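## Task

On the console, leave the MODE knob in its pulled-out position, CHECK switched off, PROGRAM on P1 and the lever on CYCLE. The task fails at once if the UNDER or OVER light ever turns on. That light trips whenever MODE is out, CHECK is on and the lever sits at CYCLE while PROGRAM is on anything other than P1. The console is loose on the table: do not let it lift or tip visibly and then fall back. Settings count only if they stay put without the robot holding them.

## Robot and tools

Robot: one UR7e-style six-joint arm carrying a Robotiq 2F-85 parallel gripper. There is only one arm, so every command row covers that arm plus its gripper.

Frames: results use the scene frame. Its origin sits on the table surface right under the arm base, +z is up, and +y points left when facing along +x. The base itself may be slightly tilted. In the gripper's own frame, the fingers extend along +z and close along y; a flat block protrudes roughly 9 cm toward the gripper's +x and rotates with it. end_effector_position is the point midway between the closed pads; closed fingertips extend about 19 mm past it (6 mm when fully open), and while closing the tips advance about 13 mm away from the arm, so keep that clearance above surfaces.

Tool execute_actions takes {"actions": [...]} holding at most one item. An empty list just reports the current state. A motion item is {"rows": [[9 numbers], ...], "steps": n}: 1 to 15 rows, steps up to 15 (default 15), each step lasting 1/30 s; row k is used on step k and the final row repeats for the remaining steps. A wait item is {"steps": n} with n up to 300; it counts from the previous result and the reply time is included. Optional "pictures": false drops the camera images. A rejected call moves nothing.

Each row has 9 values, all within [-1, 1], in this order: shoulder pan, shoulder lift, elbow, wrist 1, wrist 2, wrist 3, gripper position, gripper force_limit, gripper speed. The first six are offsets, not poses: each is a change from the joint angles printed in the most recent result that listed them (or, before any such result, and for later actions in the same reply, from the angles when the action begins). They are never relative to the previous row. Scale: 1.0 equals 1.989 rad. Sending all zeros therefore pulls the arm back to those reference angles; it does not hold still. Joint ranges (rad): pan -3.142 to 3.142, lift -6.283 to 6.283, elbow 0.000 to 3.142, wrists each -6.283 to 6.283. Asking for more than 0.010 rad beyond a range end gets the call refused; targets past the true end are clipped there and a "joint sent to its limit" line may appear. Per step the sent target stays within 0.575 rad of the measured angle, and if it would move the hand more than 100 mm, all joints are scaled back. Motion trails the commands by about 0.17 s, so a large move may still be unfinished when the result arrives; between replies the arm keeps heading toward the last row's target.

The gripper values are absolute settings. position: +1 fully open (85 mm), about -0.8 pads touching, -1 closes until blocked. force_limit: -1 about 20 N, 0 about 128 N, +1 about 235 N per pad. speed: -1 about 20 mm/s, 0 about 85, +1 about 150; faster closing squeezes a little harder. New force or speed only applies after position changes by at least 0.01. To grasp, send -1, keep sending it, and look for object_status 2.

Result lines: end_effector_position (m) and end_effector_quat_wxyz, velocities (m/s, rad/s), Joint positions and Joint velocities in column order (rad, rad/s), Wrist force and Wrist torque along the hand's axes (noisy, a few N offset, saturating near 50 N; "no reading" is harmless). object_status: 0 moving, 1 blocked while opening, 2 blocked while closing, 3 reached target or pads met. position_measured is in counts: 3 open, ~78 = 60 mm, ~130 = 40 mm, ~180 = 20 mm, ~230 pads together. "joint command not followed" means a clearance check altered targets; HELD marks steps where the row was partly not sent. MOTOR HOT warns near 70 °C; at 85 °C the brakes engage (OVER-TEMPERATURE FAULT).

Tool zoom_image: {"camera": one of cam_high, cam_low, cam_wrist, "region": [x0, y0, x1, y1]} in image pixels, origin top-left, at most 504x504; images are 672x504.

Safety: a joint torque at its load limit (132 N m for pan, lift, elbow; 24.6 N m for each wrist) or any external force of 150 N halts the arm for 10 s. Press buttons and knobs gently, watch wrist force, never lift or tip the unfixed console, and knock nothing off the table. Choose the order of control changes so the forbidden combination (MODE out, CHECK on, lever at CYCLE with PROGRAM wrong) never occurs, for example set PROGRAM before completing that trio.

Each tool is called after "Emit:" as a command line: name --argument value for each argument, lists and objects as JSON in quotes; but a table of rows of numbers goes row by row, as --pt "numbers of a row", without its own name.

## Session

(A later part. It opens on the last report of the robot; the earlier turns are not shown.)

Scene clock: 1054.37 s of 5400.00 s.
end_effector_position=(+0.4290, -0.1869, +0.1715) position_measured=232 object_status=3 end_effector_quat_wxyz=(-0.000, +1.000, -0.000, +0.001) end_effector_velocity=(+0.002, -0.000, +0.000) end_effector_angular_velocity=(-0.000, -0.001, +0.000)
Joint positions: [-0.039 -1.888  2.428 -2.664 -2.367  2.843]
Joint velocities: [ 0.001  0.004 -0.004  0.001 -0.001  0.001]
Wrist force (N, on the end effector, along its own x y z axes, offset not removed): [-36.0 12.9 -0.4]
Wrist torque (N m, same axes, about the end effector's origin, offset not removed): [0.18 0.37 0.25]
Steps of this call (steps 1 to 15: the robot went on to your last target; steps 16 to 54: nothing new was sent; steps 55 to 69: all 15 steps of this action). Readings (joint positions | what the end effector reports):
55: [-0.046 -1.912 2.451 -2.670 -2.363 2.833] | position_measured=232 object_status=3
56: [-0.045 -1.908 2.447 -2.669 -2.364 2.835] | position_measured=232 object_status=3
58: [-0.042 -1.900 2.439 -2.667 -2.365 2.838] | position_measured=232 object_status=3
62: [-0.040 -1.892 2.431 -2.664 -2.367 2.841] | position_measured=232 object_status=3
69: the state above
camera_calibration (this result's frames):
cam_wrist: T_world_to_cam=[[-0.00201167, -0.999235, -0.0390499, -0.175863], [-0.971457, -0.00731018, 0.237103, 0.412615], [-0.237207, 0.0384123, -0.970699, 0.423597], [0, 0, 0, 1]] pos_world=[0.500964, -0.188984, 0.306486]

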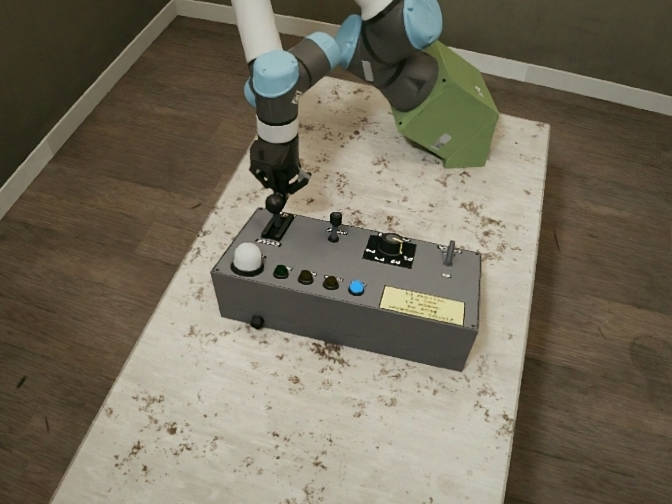

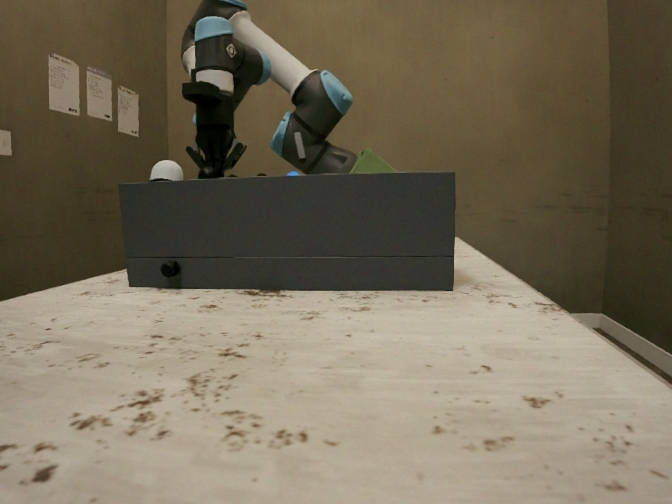

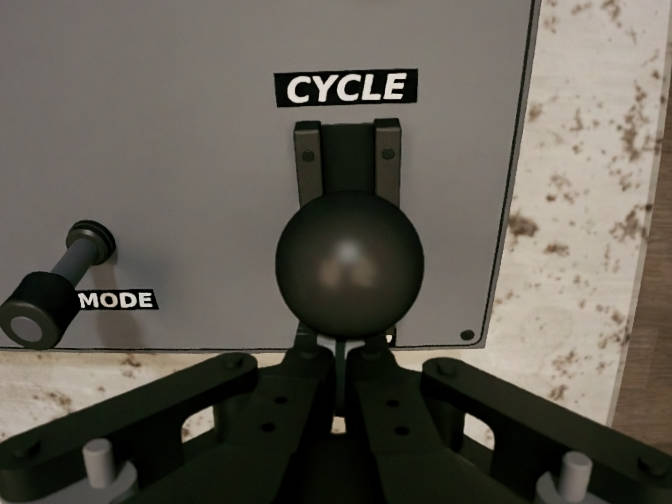

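Emit:
zoom_image --camera "cam_high" --region '[220, 180, 340, 270]'

Region (220, 180, 340, 270) of cam_high's 672x504 image, scaled by 4.200, with more detail than that image has; it fills the top 378 rows of this view, and the rest is white.

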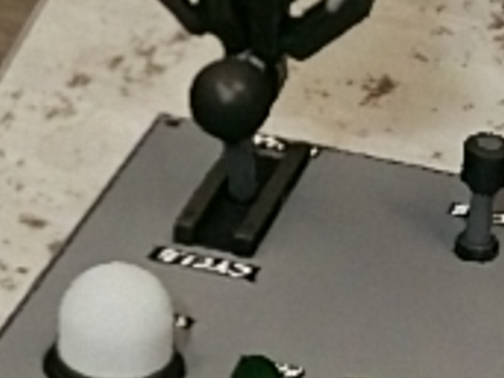

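Emit:
execute_actions --actions '[{"rows": [[-0.0041,-0.0125,0.0125,-0.0035,0.0022,-0.005,-1,0.2,1]], "steps": 12}]' --pictures false

Scene clock: 1139.67 s of 5400.00 s.
end_effector_position=(+0.4197, -0.1873, +0.1717) position_measured=232 object_status=3 end_effector_quat_wxyz=(-0.000, +1.000, -0.000, +0.001) end_effector_velocity=(-0.005, -0.000, -0.001) end_effector_angular_velocity=(-0.001, +0.004, +0.002)
Joint positions: [-0.046 -1.912  2.451 -2.671 -2.363  2.833]
Joint velocities: [-0.005 -0.011  0.012 -0.     0.001 -0.005]
Wrist force (N, on the end effector, along its own x y z axes, offset not removed): [0.1 1.0 -0.4]
Wrist torque (N m, same axes, about the end effector's origin, offset not removed): [0.13 0.07 0.13]
Steps of this call (steps 1 to 15: the robot went on to your last target; steps 16 to 90: nothing new was sent; then 81.90 s passed at rest; steps 91 to 102: all 12 steps of this action). Readings (joint positions | what the end effector reports):
91: [-0.039 -1.888 2.427 -2.664 -2.367 2.843] | position_measured=232 object_status=3
92: [-0.040 -1.892 2.431 -2.665 -2.366 2.841] | position_measured=232 object_status=3
94: [-0.042 -1.901 2.440 -2.667 -2.365 2.838] | position_measured=232 object_status=3
98: [-0.045 -1.909 2.448 -2.669 -2.363 2.834] | position_measured=232 object_status=3
102: the state above

To P1: delta [0.217,-0.164,-0.069,0.452,-0.095,0.292].

Emit:
execute_actions --actions '[{"rows": [[0.1091,-0.0825,-0.0347,0.2272,-0.0478,0.1468,1,0.2,1]], "steps": 15}]' --pictures false

Emit:
execute_actions --actions '[{"steps": 15}]' --pictures false

Scene clock: 1143.03 s of 5400.00 s.
end_effector_position=(+0.3970, -0.1833, +0.2481) position_measured=70 object_status=0 end_effector_quat_wxyz=(-0.001, +1.000, -0.002, +0.003) end_effector_velocity=(-0.019, +0.006, +0.013) end_effector_angular_velocity=(+0.001, +0.034, +0.040)
Joint positions: [ 0.165 -2.072  2.383 -2.238 -2.456  3.116]
Joint velocities: [ 0.052 -0.036 -0.013  0.163 -0.018  0.079]
Wrist force (N, on the end effector, along its own x y z axes, offset not removed): [-1.0 -0.2 0.9]
Wrist torque (N m, same axes, about the end effector's origin, offset not removed): [-0.06 0.25 0.18]
Steps of this call (steps 1 to 15: the robot went on to your last target; steps 16 to 86: nothing new was sent; steps 87 to 101: all 15 steps of this action). Readings (joint positions | what the end effector reports):
87: [-0.046 -1.914 2.452 -2.670 -2.363 2.833] | position_measured=232 object_status=0
88: [-0.037 -1.923 2.444 -2.661 -2.372 2.842] | position_measured=232 object_status=0
90: [0.025 -1.975 2.419 -2.592 -2.406 2.911] | position_measured=213 object_status=0
94: [0.125 -2.045 2.394 -2.362 -2.441 3.055] | position_measured=163 object_status=0
101: the state above

Scene clock: 1143.53 s of 5400.00 s.
end_effector_position=(+0.3949, -0.1827, +0.2496) position_measured=3 object_status=0 end_effector_quat_wxyz=(-0.001, +1.000, +0.000, +0.001) end_effector_velocity=(-0.000, +0.000, +0.000) end_effector_angular_velocity=(+0.000, +0.000, +0.000)
Joint positions: [ 0.171 -2.076  2.382 -2.219 -2.458  3.125]
Joint velocities: [ 0.001 -0.001 -0.     0.002 -0.     0.001]
Wrist force (N, on the end effector, along its own x y z axes, offset not removed): [1.9 0.9 3.0]
Wrist torque (N m, same axes, about the end effector's origin, offset not removed): [0.22 -0.05 0.14]
Steps of this call (steps 1 to 15: the robot went on to your last target). Readings (joint positions | what the end effector reports):
1: [0.166 -2.073 2.383 -2.233 -2.456 3.118] | position_measured=57 object_status=0
2: [0.167 -2.074 2.383 -2.229 -2.457 3.120] | position_measured=44 object_status=0
4: [0.169 -2.075 2.382 -2.225 -2.457 3.122] | position_measured=18 object_status=0
8: [0.170 -2.076 2.382 -2.221 -2.458 3.124] | position_measured=4 object_status=0
15: the state above

To C: delta [-0.075,0.2324,-0.1461,-0.1683,0.0273,-1.6786].

Emit:
execute_actions --actions '[{"rows": [[-0.0377,0.1168,-0.0735,-0.0846,0.0137,-0.8439,1,0.2,1]], "steps": 15}]' --pictures false

Emit:
execute_actions --actions '[{"steps": 40}]'

Scene clock: 1147.23 s of 5400.00 s.
end_effector_position=(+0.4776, -0.1881, +0.2208) position_measured=3 object_status=3 end_effector_quat_wxyz=(+0.000, +0.908, +0.419, +0.001) end_effector_velocity=(+0.019, +0.002, -0.010) end_effector_angular_velocity=(-0.007, +0.001, +2.696)
Joint positions: [ 0.098 -1.85   2.239 -2.383 -2.431  2.155]
Joint velocities: [-0.014  0.057 -0.032 -0.038  0.005 -2.714]
Wrist force (N, on the end effector, along its own x y z axes, offset not removed): [1.9 1.4 1.1]
Wrist torque (N m, same axes, about the end effector's origin, offset not removed): [0.08 -0.10 0.07]
Steps of this call (steps 1 to 15: the robot went on to your last target; steps 16 to 90: nothing new was sent; then 0.20 s passed at rest; steps 91 to 105: all 15 steps of this action). Readings (joint positions | what the end effector reports):
91: [0.170 -2.075 2.381 -2.219 -2.458 3.125] | position_measured=3 object_status=3
92: [0.162 -2.067 2.372 -2.228 -2.453 3.116] | position_measured=3 object_status=3
94: [0.136 -2.003 2.323 -2.282 -2.444 3.046] | position_measured=3 object_status=3
98: [0.108 -1.894 2.263 -2.354 -2.435 2.773] | position_measured=3 object_status=3
105: the state above

Scene clock: 1148.57 s of 5400.00 s.
end_effector_position=(+0.4797, -0.1879, +0.2196) position_measured=3 object_status=3 end_effector_quat_wxyz=(+0.001, +0.707, +0.707, +0.001) end_effector_velocity=(-0.000, +0.000, +0.000) end_effector_angular_velocity=(+0.001, -0.001, +0.001)
Joint positions: [ 0.096 -1.844  2.236 -2.387 -2.431  1.447]
Joint velocities: [ 0.001  0.     0.    -0.     0.    -0.001]
Wrist force (N, on the end effector, along its own x y z axes, offset not removed): [3.8 -0.8 2.4]
Wrist torque (N m, same axes, about the end effector's origin, offset not removed): [-0.25 -0.41 -0.03]
Steps of this call (steps 1 to 40: the robot went on to your last target). Readings (joint positions | what the end effector reports):
1: [0.097 -1.849 2.239 -2.384 -2.431 2.063] | position_measured=3 object_status=3
2: [0.097 -1.847 2.238 -2.385 -2.431 1.971] | position_measured=3 object_status=3
4: [0.096 -1.846 2.237 -2.386 -2.431 1.790] | position_measured=3 object_status=3
8: [0.096 -1.844 2.236 -2.387 -2.431 1.558] | position_measured=3 object_status=3
40: the state above
camera_calibration (this result's frames):
cam_wrist: T_world_to_cam=[[0.999326, -0.00169464, -0.0366616, -0.468374], [0.00710562, -0.971098, 0.238574, -0.200355], [-0.0360063, -0.238673, -0.970432, 0.333719], [0, 0, 0, 1]] pos_world=[0.481498, -0.115708, 0.35448]

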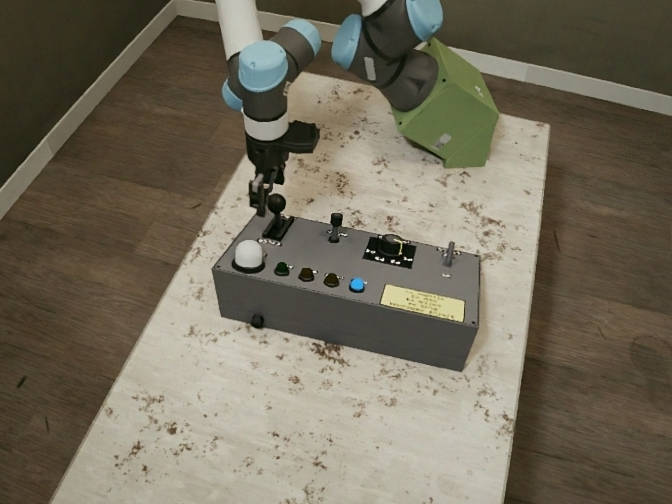

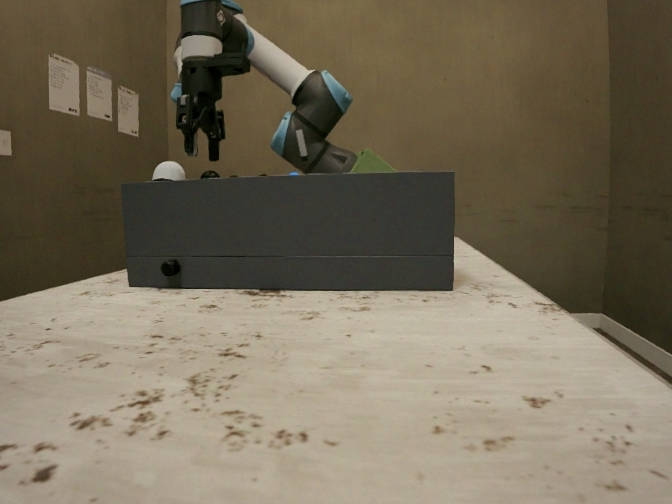

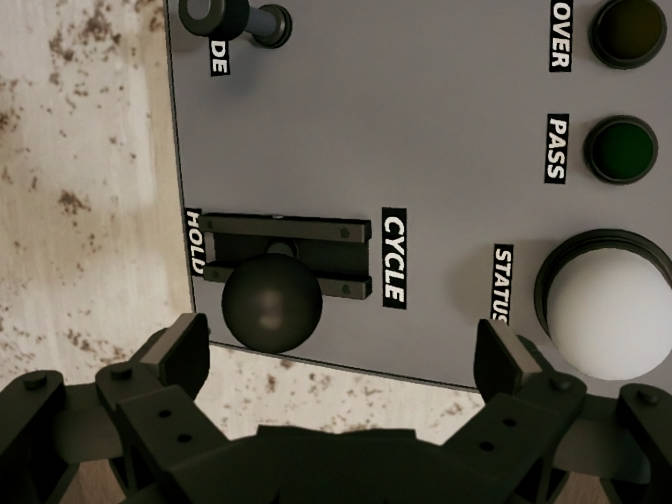

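Emit:
execute_actions --actions '[{"rows": [[-0.0069,-0.014,0.0086,-0.002,0.0031,-0.0099,1,0.2,1]], "steps": 15}]' --pictures false

Scene clock: 1176.03 s of 5400.00 s.
end_effector_position=(+0.4721, -0.1937, +0.2196) position_measured=3 object_status=3 end_effector_quat_wxyz=(+0.001, +0.707, +0.707, +0.001) end_effector_velocity=(-0.001, -0.001, +0.000) end_effector_angular_velocity=(+0.000, -0.001, +0.000)
Joint positions: [ 0.082 -1.871  2.252 -2.391 -2.425  1.427]
Joint velocities: [-0.002 -0.005  0.003 -0.     0.001 -0.004]
Wrist force (N, on the end effector, along its own x y z axes, offset not removed): [-0.9 3.0 2.1]
Wrist torque (N m, same axes, about the end effector's origin, offset not removed): [0.41 0.17 0.01]
Steps of this call (steps 1 to 15: the robot went on to your last target; steps 16 to 90: nothing new was sent; then 23.97 s passed at rest; steps 91 to 105: all 15 steps of this action). Readings (joint positions | what the end effector reports):
91: [0.095 -1.844 2.236 -2.387 -2.431 1.446] | position_measured=3 object_status=3
92: [0.093 -1.848 2.239 -2.388 -2.430 1.443] | position_measured=3 object_status=3
94: [0.089 -1.858 2.244 -2.389 -2.428 1.436] | position_measured=3 object_status=3
98: [0.084 -1.867 2.250 -2.391 -2.426 1.430] | position_measured=3 object_status=3
105: the state above

Descend half (to z≈0.175).

Emit:
execute_actions --actions '[{"rows": [[-0.0495,0.0363,0.0242,-0.1052,0.0251,-0.0617,1,0.2,1]], "steps": 15}]' --pictures false

Emit:
execute_actions --actions '[{"steps": 15}]'

Scene clock: 1178.70 s of 5400.00 s.
end_effector_position=(+0.4751, -0.1910, +0.1747) position_measured=3 object_status=3 end_effector_quat_wxyz=(-0.003, +0.707, +0.707, +0.001) end_effector_velocity=(+0.001, -0.001, -0.008) end_effector_angular_velocity=(-0.002, -0.006, -0.006)
Joint positions: [-0.014 -1.8    2.3   -2.594 -2.376  1.308]
Joint velocities: [-0.02   0.014  0.009 -0.05   0.009 -0.024]
Wrist force (N, on the end effector, along its own x y z axes, offset not removed): [2.3 -15.1 -5.0]
Wrist torque (N m, same axes, about the end effector's origin, offset not removed): [0.35 -0.25 0.10]
Steps of this call (steps 1 to 15: the robot went on to your last target; steps 16 to 65: nothing new was sent; steps 66 to 80: all 15 steps of this action). Readings (joint positions | what the end effector reports):
66: [0.081 -1.871 2.254 -2.392 -2.424 1.426] | position_measured=3 object_status=3
67: [0.073 -1.863 2.260 -2.401 -2.417 1.417] | position_measured=3 object_status=3
69: [0.038 -1.837 2.277 -2.462 -2.400 1.375] | position_measured=3 object_status=3
73: [0.001 -1.811 2.293 -2.557 -2.383 1.327] | position_measured=3 object_status=3
80: the state above

Scene clock: 1179.20 s of 5400.00 s.
end_effector_position=(+0.4754, -0.1912, +0.1738) position_measured=3 object_status=3 end_effector_quat_wxyz=(-0.002, +0.708, +0.707, +0.002) end_effector_velocity=(+0.000, +0.000, +0.000) end_effector_angular_velocity=(+0.000, -0.001, +0.001)
Joint positions: [-0.016 -1.799  2.301 -2.6   -2.375  1.305]
Joint velocities: [ 0.     0.     0.    -0.001  0.    -0.001]
Wrist force (N, on the end effector, along its own x y z axes, offset not removed): [5.7 -21.7 -12.8]
Wrist torque (N m, same axes, about the end effector's origin, offset not removed): [1.17 -0.45 0.09]
Steps of this call (steps 1 to 15: the robot went on to your last target). Readings (joint positions | what the end effector reports):
1: [-0.014 -1.800 2.300 -2.596 -2.376 1.307] | position_measured=3 object_status=3
2: [-0.015 -1.800 2.300 -2.597 -2.375 1.306] | position_measured=3 object_status=3
4: [-0.015 -1.799 2.300 -2.598 -2.375 1.306] | position_measured=3 object_status=3
8: [-0.016 -1.799 2.301 -2.600 -2.375 1.305] | position_measured=3 object_status=3
15: the state above
The arm was judged still, so your last target was given up. Only a new action makes it travel on or press farther. Fingers that are still opening or closing keep moving.
camera_calibration (this result's frames):
cam_wrist: T_world_to_cam=[[0.999205, -0.00273935, -0.0397781, -0.465298], [0.00662691, -0.972352, 0.233426, -0.191732], [-0.0393177, -0.233504, -0.97156, 0.291042], [0, 0, 0, 1]] pos_world=[0.477641, -0.119746, 0.309011]

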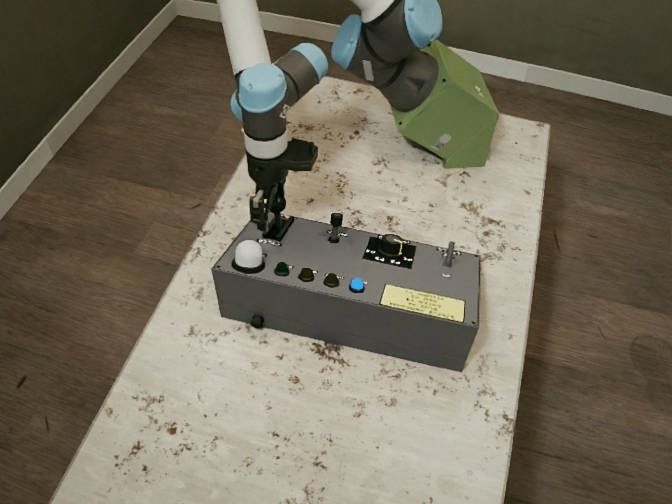

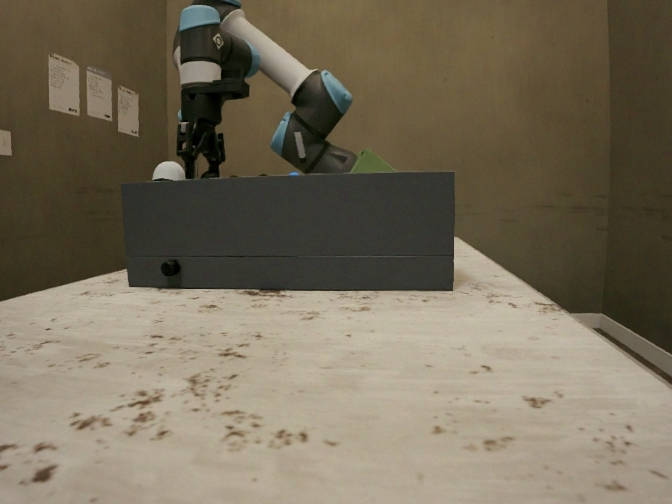

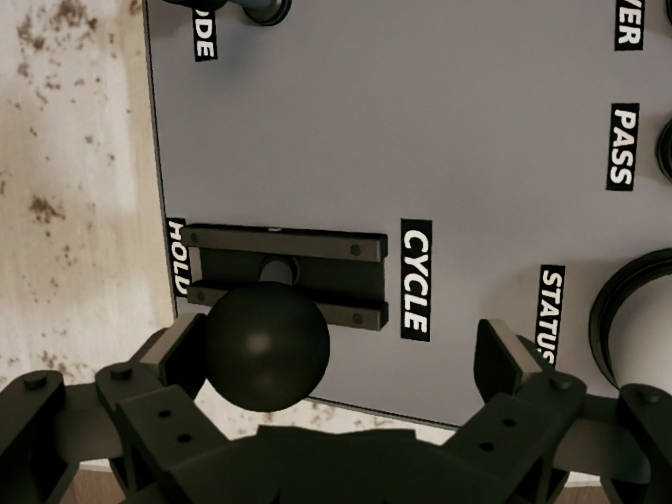

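Emit:
execute_actions --actions '[{"rows": [[-0.0019,-0.0067,0.0078,-0.0027,0.001,-0.0023,1,0.2,1]], "steps": 15}]' --pictures false

Scene clock: 1184.33 s of 5400.00 s.
end_effector_position=(+0.4695, -0.1914, +0.1737) position_measured=3 object_status=3 end_effector_quat_wxyz=(-0.002, +0.708, +0.707, +0.002) end_effector_velocity=(-0.001, -0.000, -0.000) end_effector_angular_velocity=(-0.000, +0.000, +0.002)
Joint positions: [-0.02  -1.812  2.316 -2.605 -2.373  1.3  ]
Joint velocities: [-0.001 -0.002  0.003 -0.001  0.    -0.003]
Wrist force (N, on the end effector, along its own x y z axes, offset not removed): [1.2 1.2 3.6]
Wrist torque (N m, same axes, about the end effector's origin, offset not removed): [0.05 -0.22 0.14]
Steps of this call (steps 1 to 90: nothing new was sent; then 1.63 s passed at rest; steps 91 to 105: all 15 steps of this action). Readings (joint positions | what the end effector reports):
91: [-0.016 -1.799 2.301 -2.601 -2.375 1.305] | position_measured=3 object_status=3
92: [-0.017 -1.801 2.303 -2.602 -2.374 1.304] | position_measured=3 object_status=3
94: [-0.018 -1.806 2.309 -2.603 -2.374 1.302] | position_measured=3 object_status=3
98: [-0.019 -1.810 2.314 -2.605 -2.373 1.301] | position_measured=3 object_status=3
105: the state above

Emit:
execute_actions --actions '[{"rows": [[-0.0243,0.0196,0.0104,-0.052,0.0123,-0.0302,1,0.2,1]], "steps": 15}]' --pictures false

Scene clock: 1189.93 s of 5400.00 s.
end_effector_position=(+0.4701, -0.1920, +0.1521) position_measured=3 object_status=3 end_effector_quat_wxyz=(-0.002, +0.708, +0.707, +0.001) end_effector_velocity=(+0.000, -0.001, -0.004) end_effector_angular_velocity=(-0.001, -0.002, +0.001)
Joint positions: [-0.067 -1.774  2.336 -2.707 -2.349  1.242]
Joint velocities: [-0.008  0.006  0.004 -0.021  0.004 -0.013]
Wrist force (N, on the end effector, along its own x y z axes, offset not removed): [0.2 -1.1 3.0]
Wrist torque (N m, same axes, about the end effector's origin, offset not removed): [-0.18 0.15 0.14]
Steps of this call (steps 1 to 15: the robot went on to your last target; steps 16 to 90: nothing new was sent; then 2.10 s passed at rest; steps 91 to 105: all 15 steps of this action). Readings (joint positions | what the end effector reports):
91: [-0.021 -1.812 2.317 -2.606 -2.372 1.299] | position_measured=3 object_status=3
92: [-0.027 -1.806 2.320 -2.615 -2.368 1.292] | position_measured=3 object_status=3
94: [-0.044 -1.792 2.327 -2.651 -2.360 1.271] | position_measured=3 object_status=3
98: [-0.060 -1.779 2.333 -2.691 -2.352 1.250] | position_measured=3 object_status=3
105: the state above

Remaining delta to D'': [-0.0495,0.040,0.021,-0.105,0.025,-0.062]; do 70 %.

Emit:
execute_actions --actions '[{"rows": [[-0.0174,0.0141,0.0075,-0.037,0.0088,-0.0219,1,0.2,1]], "steps": 15}]'

Scene clock: 1202.43 s of 5400.00 s.
end_effector_position=(+0.4703, -0.1930, +0.1397) position_measured=3 object_status=3 end_effector_quat_wxyz=(+0.001, +0.707, +0.707, +0.003) end_effector_velocity=(+0.000, +0.000, +0.000) end_effector_angular_velocity=(+0.000, -0.001, +0.000)
Joint positions: [-0.095 -1.751  2.349 -2.772 -2.333  1.203]
Joint velocities: [ 0.001 -0.    -0.     0.     0.    -0.   ]
Wrist force (N, on the end effector, along its own x y z axes, offset not removed): [7.1 2.7 -25.1]
Wrist torque (N m, same axes, about the end effector's origin, offset not removed): [0.86 -0.20 0.31]
FORCE FAULT: contact force on the arm reached its limit, and the arm stopped for 10 seconds. The contact can be on any part of the arm, not only on its tool. The arm's remaining commands of this call were not run. The arm holds still and accepts commands again. Move the arm away from the contact; if what it grips holds it there, let go first. Pushing or pulling that hard again can fault the arm again.
The stop began at step 75 of this call (marked STOPPED below). From that step on the arm followed nothing that you had sent. 6 steps, steps kept back included, did not run and will not run. Nothing is kept back now, and the robot has no last target.
Steps of this call (steps 1 to 15: the robot went on to your last target; steps 16 to 65: nothing new was sent; steps 66 to 74: the first 9 steps of this action; steps 75 to 375: the stop). Readings (joint positions | what the end effector reports):
66: [-0.069 -1.772 2.337 -2.710 -2.348 1.240] | position_measured=3 object_status=3
67: [-0.074 -1.768 2.339 -2.718 -2.345 1.234] | position_measured=3 object_status=3
69: [-0.085 -1.759 2.344 -2.743 -2.340 1.219] | position_measured=3 object_status=3
73: [-0.096 -1.750 2.349 -2.769 -2.334 1.205] | position_measured=3 object_status=3
75: [-0.096 -1.750 2.349 -2.772 -2.333 1.203] | position_measured=3 object_status=3 STOPPED
375: the state above
camera_calibration (this result's frames):
cam_wrist: T_world_to_cam=[[0.999427, -0.00219084, -0.0337754, -0.462461], [0.00585741, -0.971651, 0.236349, -0.185393], [-0.0333357, -0.236411, -0.971081, 0.253954], [0, 0, 0, 1]] pos_world=[0.471748, -0.121113, 0.274808]

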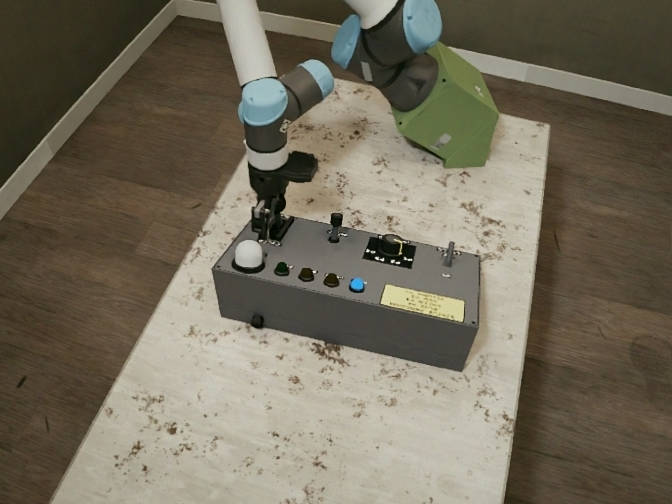

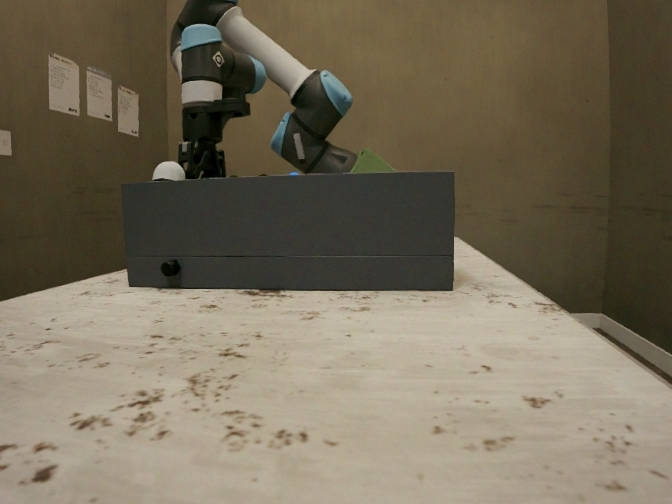

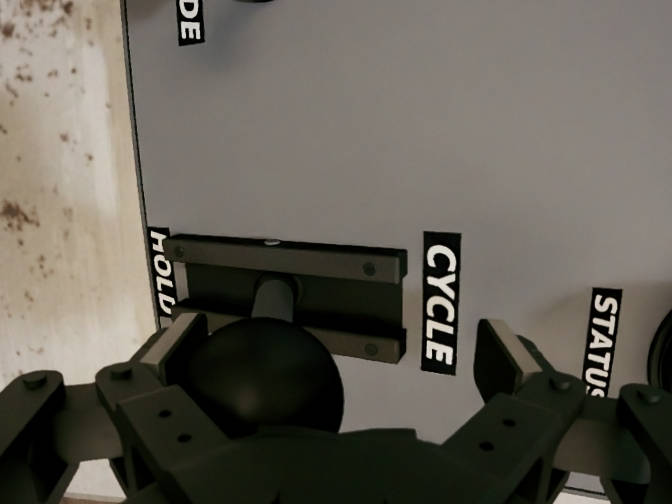

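Emit:
execute_actions --actions '[{"rows": [[0,0,0,0,0,0,-1,1,-0.5]], "steps": 15}]' --pictures false

Scene clock: 1215.50 s of 5400.00 s.
end_effector_position=(+0.4510, -0.1910, +0.1419) position_measured=140 object_status=2 end_effector_quat_wxyz=(-0.007, +0.690, +0.724, -0.020) end_effector_velocity=(+0.000, +0.000, +0.000) end_effector_angular_velocity=(+0.000, -0.001, -0.000)
Joint positions: [-0.081 -1.77   2.371 -2.717 -2.376  1.203]
Joint velocities: [ 0.001 -0.    -0.    -0.    -0.     0.   ]
Wrist force (N, on the end effector, along its own x y z axes, offset not removed): [21.0 -35.3 -49.7]
Wrist torque (N m, same axes, about the end effector's origin, offset not removed): [-1.66 -0.68 0.15]
FORCE FAULT: contact force on the arm reached its limit, and the arm stopped for 10 seconds. The contact can be on any part of the arm, not only on its tool. The arm's remaining commands of this call were not run. The arm holds still and accepts commands again. Move the arm away from the contact; if what it grips holds it there, let go first. Pushing or pulling that hard again can fault the arm again.
The stop began at step 92 of this call (marked STOPPED below). From that step on the arm followed nothing that you had sent. 7 steps, steps kept back included, did not run and will not run. Nothing is kept back now, and the robot has no last target.
Steps of this call (steps 1 to 83: nothing new was sent; steps 84 to 91: the first 8 steps of this action; steps 92 to 392: the stop). Readings (joint positions | what the end effector reports):
84: [-0.095 -1.751 2.349 -2.772 -2.333 1.203] | position_measured=3 object_status=0
85: [-0.095 -1.751 2.349 -2.772 -2.333 1.203] | position_measured=4 object_status=0
87: [-0.095 -1.751 2.349 -2.772 -2.333 1.203] | position_measured=10 object_status=0
91: [-0.095 -1.752 2.349 -2.772 -2.334 1.203] | position_measured=25 object_status=0
92: [-0.094 -1.752 2.350 -2.771 -2.335 1.203] | position_measured=29 object_status=0 STOPPED
392: the state above

Emit:
execute_actions --actions '[]'

Scene clock: 1217.30 s of 5400.00 s.
end_effector_position=(+0.4510, -0.1910, +0.1419) position_measured=140 object_status=2 end_effector_quat_wxyz=(-0.007, +0.690, +0.724, -0.020) end_effector_velocity=(-0.000, -0.000, -0.000) end_effector_angular_velocity=(-0.000, +0.001, -0.000)
Joint positions: [-0.081 -1.771  2.371 -2.717 -2.376  1.203]
Joint velocities: [-0.  0.  0. -0. -0.  0.]
Wrist force (N, on the end effector, along its own x y z axes, offset not removed): [20.0 -34.1 -50.0]
Wrist torque (N m, same axes, about the end effector's origin, offset not removed): [-1.45 -0.67 0.18]
Steps of this call (steps 1 to 54: nothing new was sent). Readings (joint positions | what the end effector reports):
1: [-0.081 -1.770 2.371 -2.717 -2.376 1.203] | position_measured=140 object_status=2
2: [-0.081 -1.771 2.371 -2.717 -2.376 1.203] | position_measured=140 object_status=2
4: [-0.081 -1.771 2.371 -2.717 -2.376 1.203] | position_measured=140 object_status=2
8: [-0.081 -1.771 2.371 -2.717 -2.376 1.203] | position_measured=140 object_status=2
54: the state above
camera_calibration (this result's frames):
cam_wrist: T_world_to_cam=[[0.995966, 0.0458453, -0.0771331, -0.426201], [0.064181, -0.964723, 0.255325, -0.211549], [-0.0627066, -0.259246, -0.963774, 0.263689], [0, 0, 0, 1]] pos_world=[0.454594, -0.116187, 0.275276]

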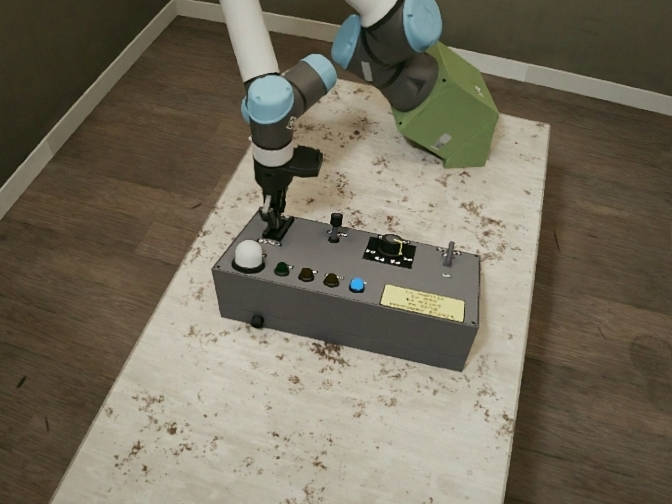

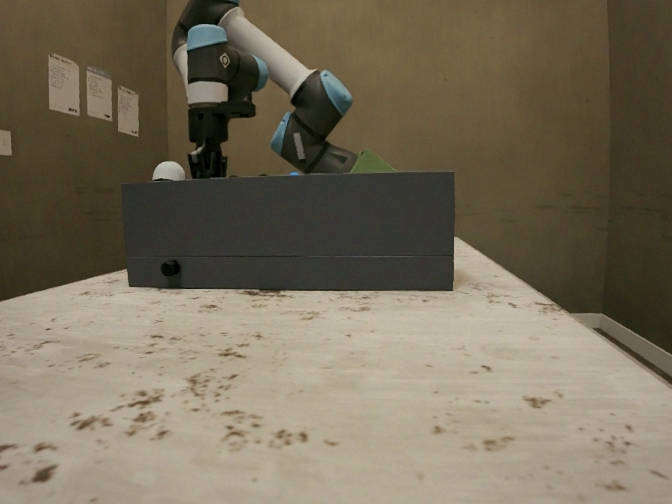

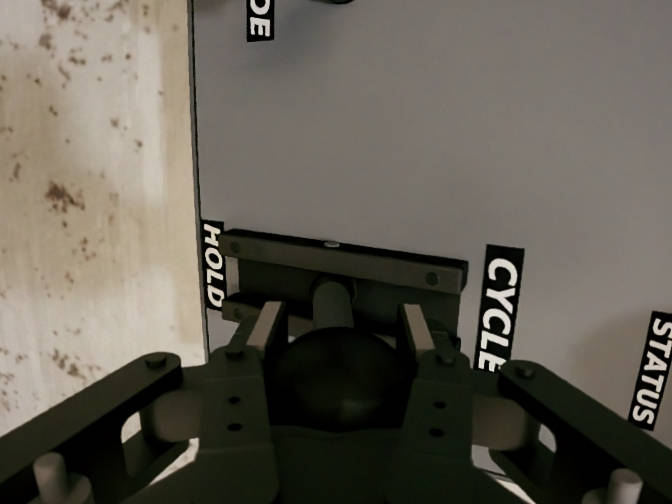

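Emit:
execute_actions --actions '[{"rows": [[0.0012,0.0045,-0.0052,0.0018,-0.0007,0.0015,-1,1,-0.5]], "steps": 15}]' --pictures false

Scene clock: 1232.77 s of 5400.00 s.
end_effector_position=(+0.4509, -0.1906, +0.1421) position_measured=141 object_status=2 end_effector_quat_wxyz=(-0.008, +0.688, +0.725, -0.021) end_effector_velocity=(+0.000, +0.000, +0.000) end_effector_angular_velocity=(+0.000, -0.001, -0.000)
Joint positions: [-0.079 -1.77   2.369 -2.71  -2.378  1.204]
Joint velocities: [ 0.002  0.    -0.    -0.    -0.     0.001]
Wrist force (N, on the end effector, along its own x y z axes, offset not removed): [11.3 -32.3 -34.1]
Wrist torque (N m, same axes, about the end effector's origin, offset not removed): [-1.84 -0.29 0.47]
FORCE FAULT: contact force on the arm reached its limit, and the arm stopped for 10 seconds. The contact can be on any part of the arm, not only on its tool. The arm's remaining commands of this call were not run. The arm holds still and accepts commands again. Move the arm away from the contact; if what it grips holds it there, let go first. Pushing or pulling that hard again can fault the arm again.
The stop began at step 94 of this call (marked STOPPED below). From that step on the arm followed nothing that you had sent. 12 steps, steps kept back included, did not run and will not run. Nothing is kept back now, and the robot has no last target.
Steps of this call (steps 1 to 90: nothing new was sent; then 2.33 s passed at rest; steps 91 to 93: the first 3 steps of this action; steps 94 to 394: the stop). Readings (joint positions | what the end effector reports):
91: [-0.081 -1.770 2.371 -2.717 -2.376 1.203] | position_measured=140 object_status=2
92: [-0.081 -1.769 2.369 -2.716 -2.376 1.204] | position_measured=140 object_status=2
94: [-0.080 -1.768 2.368 -2.714 -2.377 1.204] | position_measured=140 object_status=2 STOPPED
98: [-0.080 -1.768 2.369 -2.713 -2.378 1.204] | position_measured=140 object_status=2
394: the state above

Emit:
execute_actions --actions '[{"rows": [[0,0,0,0,0,0,1,1,0.5]], "steps": 15}]' --pictures false

Emit:
execute_actions --actions '[{"steps": 15}]'

Scene clock: 1235.37 s of 5400.00 s.
end_effector_position=(+0.4509, -0.1906, +0.1421) position_measured=15 object_status=0 end_effector_quat_wxyz=(-0.008, +0.688, +0.725, -0.021) end_effector_velocity=(-0.000, +0.000, -0.000) end_effector_angular_velocity=(+0.000, +0.001, +0.002)
Joint positions: [-0.079 -1.77   2.369 -2.71  -2.378  1.204]
Joint velocities: [-0.     0.     0.     0.001  0.    -0.001]
Wrist force (N, on the end effector, along its own x y z axes, offset not removed): [1.4 3.2 0.4]
Wrist torque (N m, same axes, about the end effector's origin, offset not removed): [0.39 0.14 -0.07]
Steps of this call (steps 1 to 63: nothing new was sent; steps 64 to 78: all 15 steps of this action). Readings (joint positions | what the end effector reports):
64: [-0.079 -1.770 2.369 -2.710 -2.378 1.204] | position_measured=141 object_status=0
65: [-0.079 -1.770 2.369 -2.710 -2.378 1.204] | position_measured=140 object_status=0
67: [-0.079 -1.770 2.369 -2.710 -2.378 1.204] | position_measured=126 object_status=0
71: [-0.079 -1.770 2.369 -2.710 -2.378 1.204] | position_measured=86 object_status=0
78: the state above

Scene clock: 1235.87 s of 5400.00 s.
end_effector_position=(+0.4509, -0.1906, +0.1421) position_measured=3 object_status=3 end_effector_quat_wxyz=(-0.008, +0.688, +0.725, -0.021) end_effector_velocity=(+0.000, +0.000, +0.000) end_effector_angular_velocity=(+0.000, -0.000, +0.001)
Joint positions: [-0.079 -1.77   2.369 -2.71  -2.378  1.204]
Joint velocities: [ 0.     0.    -0.    -0.    -0.    -0.001]
Wrist force (N, on the end effector, along its own x y z axes, offset not removed): [1.5 0.9 0.1]
Wrist torque (N m, same axes, about the end effector's origin, offset not removed): [0.02 -0.28 0.13]
Steps of this call (steps 1 to 15: the robot went on to your last target). Readings (joint positions | what the end effector reports):
1: [-0.079 -1.770 2.369 -2.710 -2.378 1.204] | position_measured=9 object_status=0
2: [-0.079 -1.770 2.369 -2.710 -2.378 1.204] | position_measured=6 object_status=0
4: [-0.079 -1.770 2.369 -2.710 -2.378 1.204] | position_measured=4 object_status=0
8: [-0.079 -1.770 2.369 -2.710 -2.378 1.204] | position_measured=3 object_status=0
15: the state above
The arm was judged still, so your last target was given up. Only a new action makes it travel on or press farther. Fingers that are still opening or closing keep moving.
camera_calibration (this result's frames):
cam_wrist: T_world_to_cam=[[0.995528, 0.0500744, -0.0801016, -0.424684], [0.0690322, -0.964466, 0.255031, -0.213288], [-0.0644848, -0.25942, -0.963609, 0.264784], [0, 0, 0, 1]] pos_world=[0.454583, -0.115753, 0.275526]

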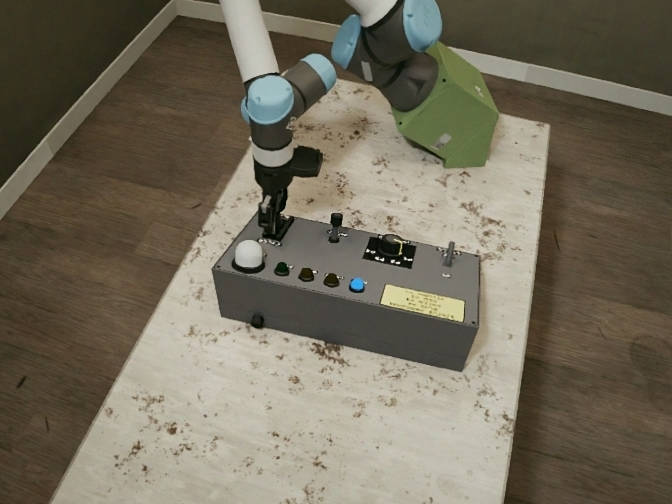

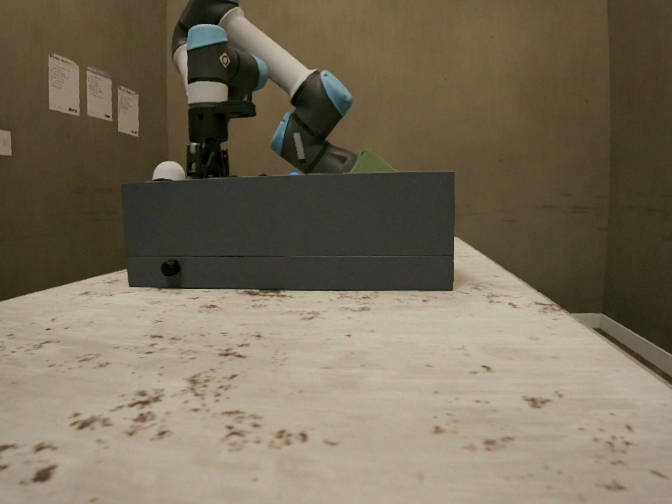

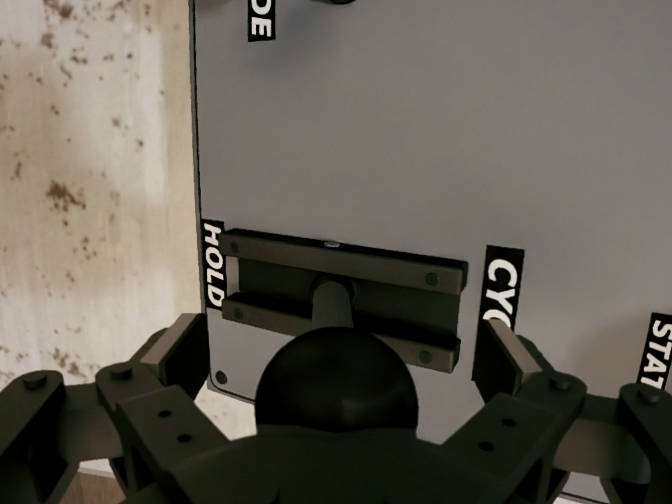

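Emit:
execute_actions --actions '[{"rows": [[0.0212,-0.0362,0.0016,0.0285,0.0051,0.0346,1,0.2,0]], "steps": 15}]' --pictures false

Emit:
execute_actions --actions '[{"steps": 10}]' --pictures false

Emit:
execute_actions --actions '[{"rows": [[0,0,0,0,0,0,-1,-0.2,0]], "steps": 15}]' --pictures false

Emit:
execute_actions --actions '[{"steps": 20}]' --pictures false

Scene clock: 1248.70 s of 5400.00 s.
end_effector_position=(+0.4508, -0.1906, +0.1689) position_measured=3 object_status=3 end_effector_quat_wxyz=(+0.000, +0.707, +0.708, +0.000) end_effector_velocity=(-0.000, -0.000, +0.005) end_effector_angular_velocity=(+0.003, -0.007, -0.008)
Joint positions: [-0.038 -1.84   2.372 -2.654 -2.368  1.272]
Joint velocities: [ 0.007 -0.013  0.001  0.011  0.002  0.011]
Wrist force (N, on the end effector, along its own x y z axes, offset not removed): [1.7 0.7 1.6]
Wrist torque (N m, same axes, about the end effector's origin, offset not removed): [0.05 -0.34 0.00]
Steps of this call (steps 1 to 90: nothing new was sent; then 9.33 s passed at rest; steps 91 to 105: all 15 steps of this action). Readings (joint positions | what the end effector reports):
91: [-0.078 -1.771 2.369 -2.709 -2.378 1.205] | position_measured=3 object_status=3
92: [-0.073 -1.779 2.369 -2.702 -2.376 1.213] | position_measured=3 object_status=3
94: [-0.058 -1.804 2.370 -2.682 -2.373 1.237] | position_measured=3 object_status=3
98: [-0.044 -1.830 2.372 -2.662 -2.369 1.262] | position_measured=3 object_status=3
105: the state above

Scene clock: 1249.03 s of 5400.00 s.
end_effector_position=(+0.4508, -0.1906, +0.1694) position_measured=3 object_status=3 end_effector_quat_wxyz=(+0.000, +0.707, +0.707, +0.001) end_effector_velocity=(-0.000, -0.000, +0.000) end_effector_angular_velocity=(+0.000, -0.000, -0.003)
Joint positions: [-0.037 -1.842  2.372 -2.653 -2.368  1.273]
Joint velocities: [ 0.    -0.001  0.     0.001  0.     0.003]
Wrist force (N, on the end effector, along its own x y z axes, offset not removed): [0.2 0.5 -1.1]
Wrist torque (N m, same axes, about the end effector's origin, offset not removed): [-0.03 0.10 -0.03]
Steps of this call (steps 1 to 10: the robot went on to your last target). Readings (joint positions | what the end effector reports):
1: [-0.038 -1.841 2.372 -2.654 -2.368 1.272] | position_measured=3 object_status=3
2: [-0.037 -1.841 2.372 -2.654 -2.368 1.272] | position_measured=3 object_status=3
4: [-0.037 -1.841 2.372 -2.653 -2.368 1.273] | position_measured=3 object_status=3
8: [-0.037 -1.842 2.372 -2.653 -2.368 1.273] | position_measured=3 object_status=3
10: the state above

Scene clock: 1249.53 s of 5400.00 s.
end_effector_position=(+0.4508, -0.1906, +0.1694) position_measured=96 object_status=0 end_effector_quat_wxyz=(+0.000, +0.707, +0.707, +0.001) end_effector_velocity=(+0.000, -0.000, +0.000) end_effector_angular_velocity=(-0.000, -0.000, -0.001)
Joint positions: [-0.037 -1.842  2.372 -2.653 -2.368  1.273]
Joint velocities: [-0.    -0.001 -0.     0.    -0.     0.   ]
Wrist force (N, on the end effector, along its own x y z axes, offset not removed): [-0.4 4.4 2.2]
Wrist torque (N m, same axes, about the end effector's origin, offset not removed): [0.58 0.16 -0.04]
Steps of this call (steps 1 to 15: all 15 steps of this action). Readings (joint positions | what the end effector reports):
1: [-0.037 -1.842 2.372 -2.653 -2.368 1.273] | position_measured=3 object_status=0
2: [-0.037 -1.842 2.372 -2.653 -2.368 1.273] | position_measured=4 object_status=0
4: [-0.037 -1.842 2.372 -2.653 -2.368 1.273] | position_measured=14 object_status=0
8: [-0.037 -1.842 2.372 -2.653 -2.368 1.273] | position_measured=43 object_status=0
15: the state above

Scene clock: 1250.20 s of 5400.00 s.
end_effector_position=(+0.4508, -0.1906, +0.1695) position_measured=136 object_status=2 end_effector_quat_wxyz=(+0.000, +0.707, +0.707, +0.001) end_effector_velocity=(-0.000, -0.000, +0.000) end_effector_angular_velocity=(+0.000, -0.000, +0.000)
Joint positions: [-0.037 -1.842  2.372 -2.653 -2.368  1.273]
Joint velocities: [-0.    -0.001  0.     0.     0.    -0.   ]
Wrist force (N, on the end effector, along its own x y z axes, offset not removed): [4.8 1.1 -25.3]
Wrist torque (N m, same axes, about the end effector's origin, offset not removed): [-0.28 -0.58 0.14]
Steps of this call (steps 1 to 15: the robot went on to your last target; steps 16 to 20: nothing new was sent). Readings (joint positions | what the end effector reports):
1: [-0.037 -1.842 2.372 -2.653 -2.368 1.273] | position_measured=103 object_status=0
2: [-0.037 -1.842 2.372 -2.653 -2.368 1.273] | position_measured=111 object_status=0
4: [-0.037 -1.842 2.372 -2.653 -2.368 1.273] | position_measured=126 object_status=0
8: [-0.037 -1.842 2.372 -2.653 -2.368 1.273] | position_measured=136 object_status=0
20: the state above
The arm was judged still, so your last target was given up. Only a new action makes it travel on or press farther. Fingers that are still opening or closing keep moving.

Emit:
execute_actions --actions '[{"rows": [[0.0002,0.0032,-0.003,0,-0.0001,0.0003,-1,-0.2,0]], "steps": 15}]' --pictures false

Scene clock: 1253.47 s of 5400.00 s.
end_effector_position=(+0.4531, -0.1906, +0.1689) position_measured=136 object_status=2 end_effector_quat_wxyz=(+0.000, +0.707, +0.707, +0.001) end_effector_velocity=(+0.001, -0.000, -0.000) end_effector_angular_velocity=(+0.000, -0.000, -0.000)
Joint positions: [-0.037 -1.836  2.366 -2.653 -2.368  1.274]
Joint velocities: [-0.     0.002 -0.002 -0.     0.    -0.   ]
Wrist force (N, on the end effector, along its own x y z axes, offset not removed): [0.1 -50.0 -50.0]
Wrist torque (N m, same axes, about the end effector's origin, offset not removed): [1.59 0.20 0.10]
Steps of this call (steps 1 to 83: nothing new was sent; steps 84 to 98: all 15 steps of this action). Readings (joint positions | what the end effector reports):
84: [-0.037 -1.842 2.372 -2.653 -2.368 1.273] | position_measured=136 object_status=2
85: [-0.037 -1.841 2.371 -2.653 -2.368 1.273] | position_measured=136 object_status=2
87: [-0.037 -1.839 2.369 -2.653 -2.368 1.273] | position_measured=136 object_status=2
91: [-0.037 -1.837 2.367 -2.653 -2.368 1.273] | position_measured=136 object_status=2
98: the state above

Emit:
execute_actions --actions '[{"steps": 10}]' --pictures false

Scene clock: 1257.00 s of 5400.00 s.
end_effector_position=(+0.4533, -0.1906, +0.1690) position_measured=136 object_status=2 end_effector_quat_wxyz=(+0.000, +0.707, +0.707, +0.001) end_effector_velocity=(-0.000, -0.000, +0.000) end_effector_angular_velocity=(-0.000, -0.000, -0.000)
Joint positions: [-0.036 -1.836  2.366 -2.653 -2.368  1.274]
Joint velocities: [ 0. -0.  0.  0. -0.  0.]
Wrist force (N, on the end effector, along its own x y z axes, offset not removed): [0.0 -50.0 -50.0]
Wrist torque (N m, same axes, about the end effector's origin, offset not removed): [1.59 0.10 -0.06]
Steps of this call (steps 1 to 15: the robot went on to your last target; steps 16 to 90: nothing new was sent; then 0.53 s passed at rest). Readings (joint positions | what the end effector reports):
1: [-0.037 -1.836 2.366 -2.653 -2.368 1.274] | position_measured=136 object_status=2
2: [-0.037 -1.836 2.366 -2.653 -2.368 1.274] | position_measured=136 object_status=2
4: [-0.037 -1.836 2.366 -2.653 -2.368 1.274] | position_measured=136 object_status=2
8: [-0.036 -1.836 2.366 -2.653 -2.368 1.274] | position_measured=136 object_status=2
90: the state above
The arm was judged still, so your last target was given up. Only a new action makes it travel on or press farther. Fingers that are still opening or closing keep moving.


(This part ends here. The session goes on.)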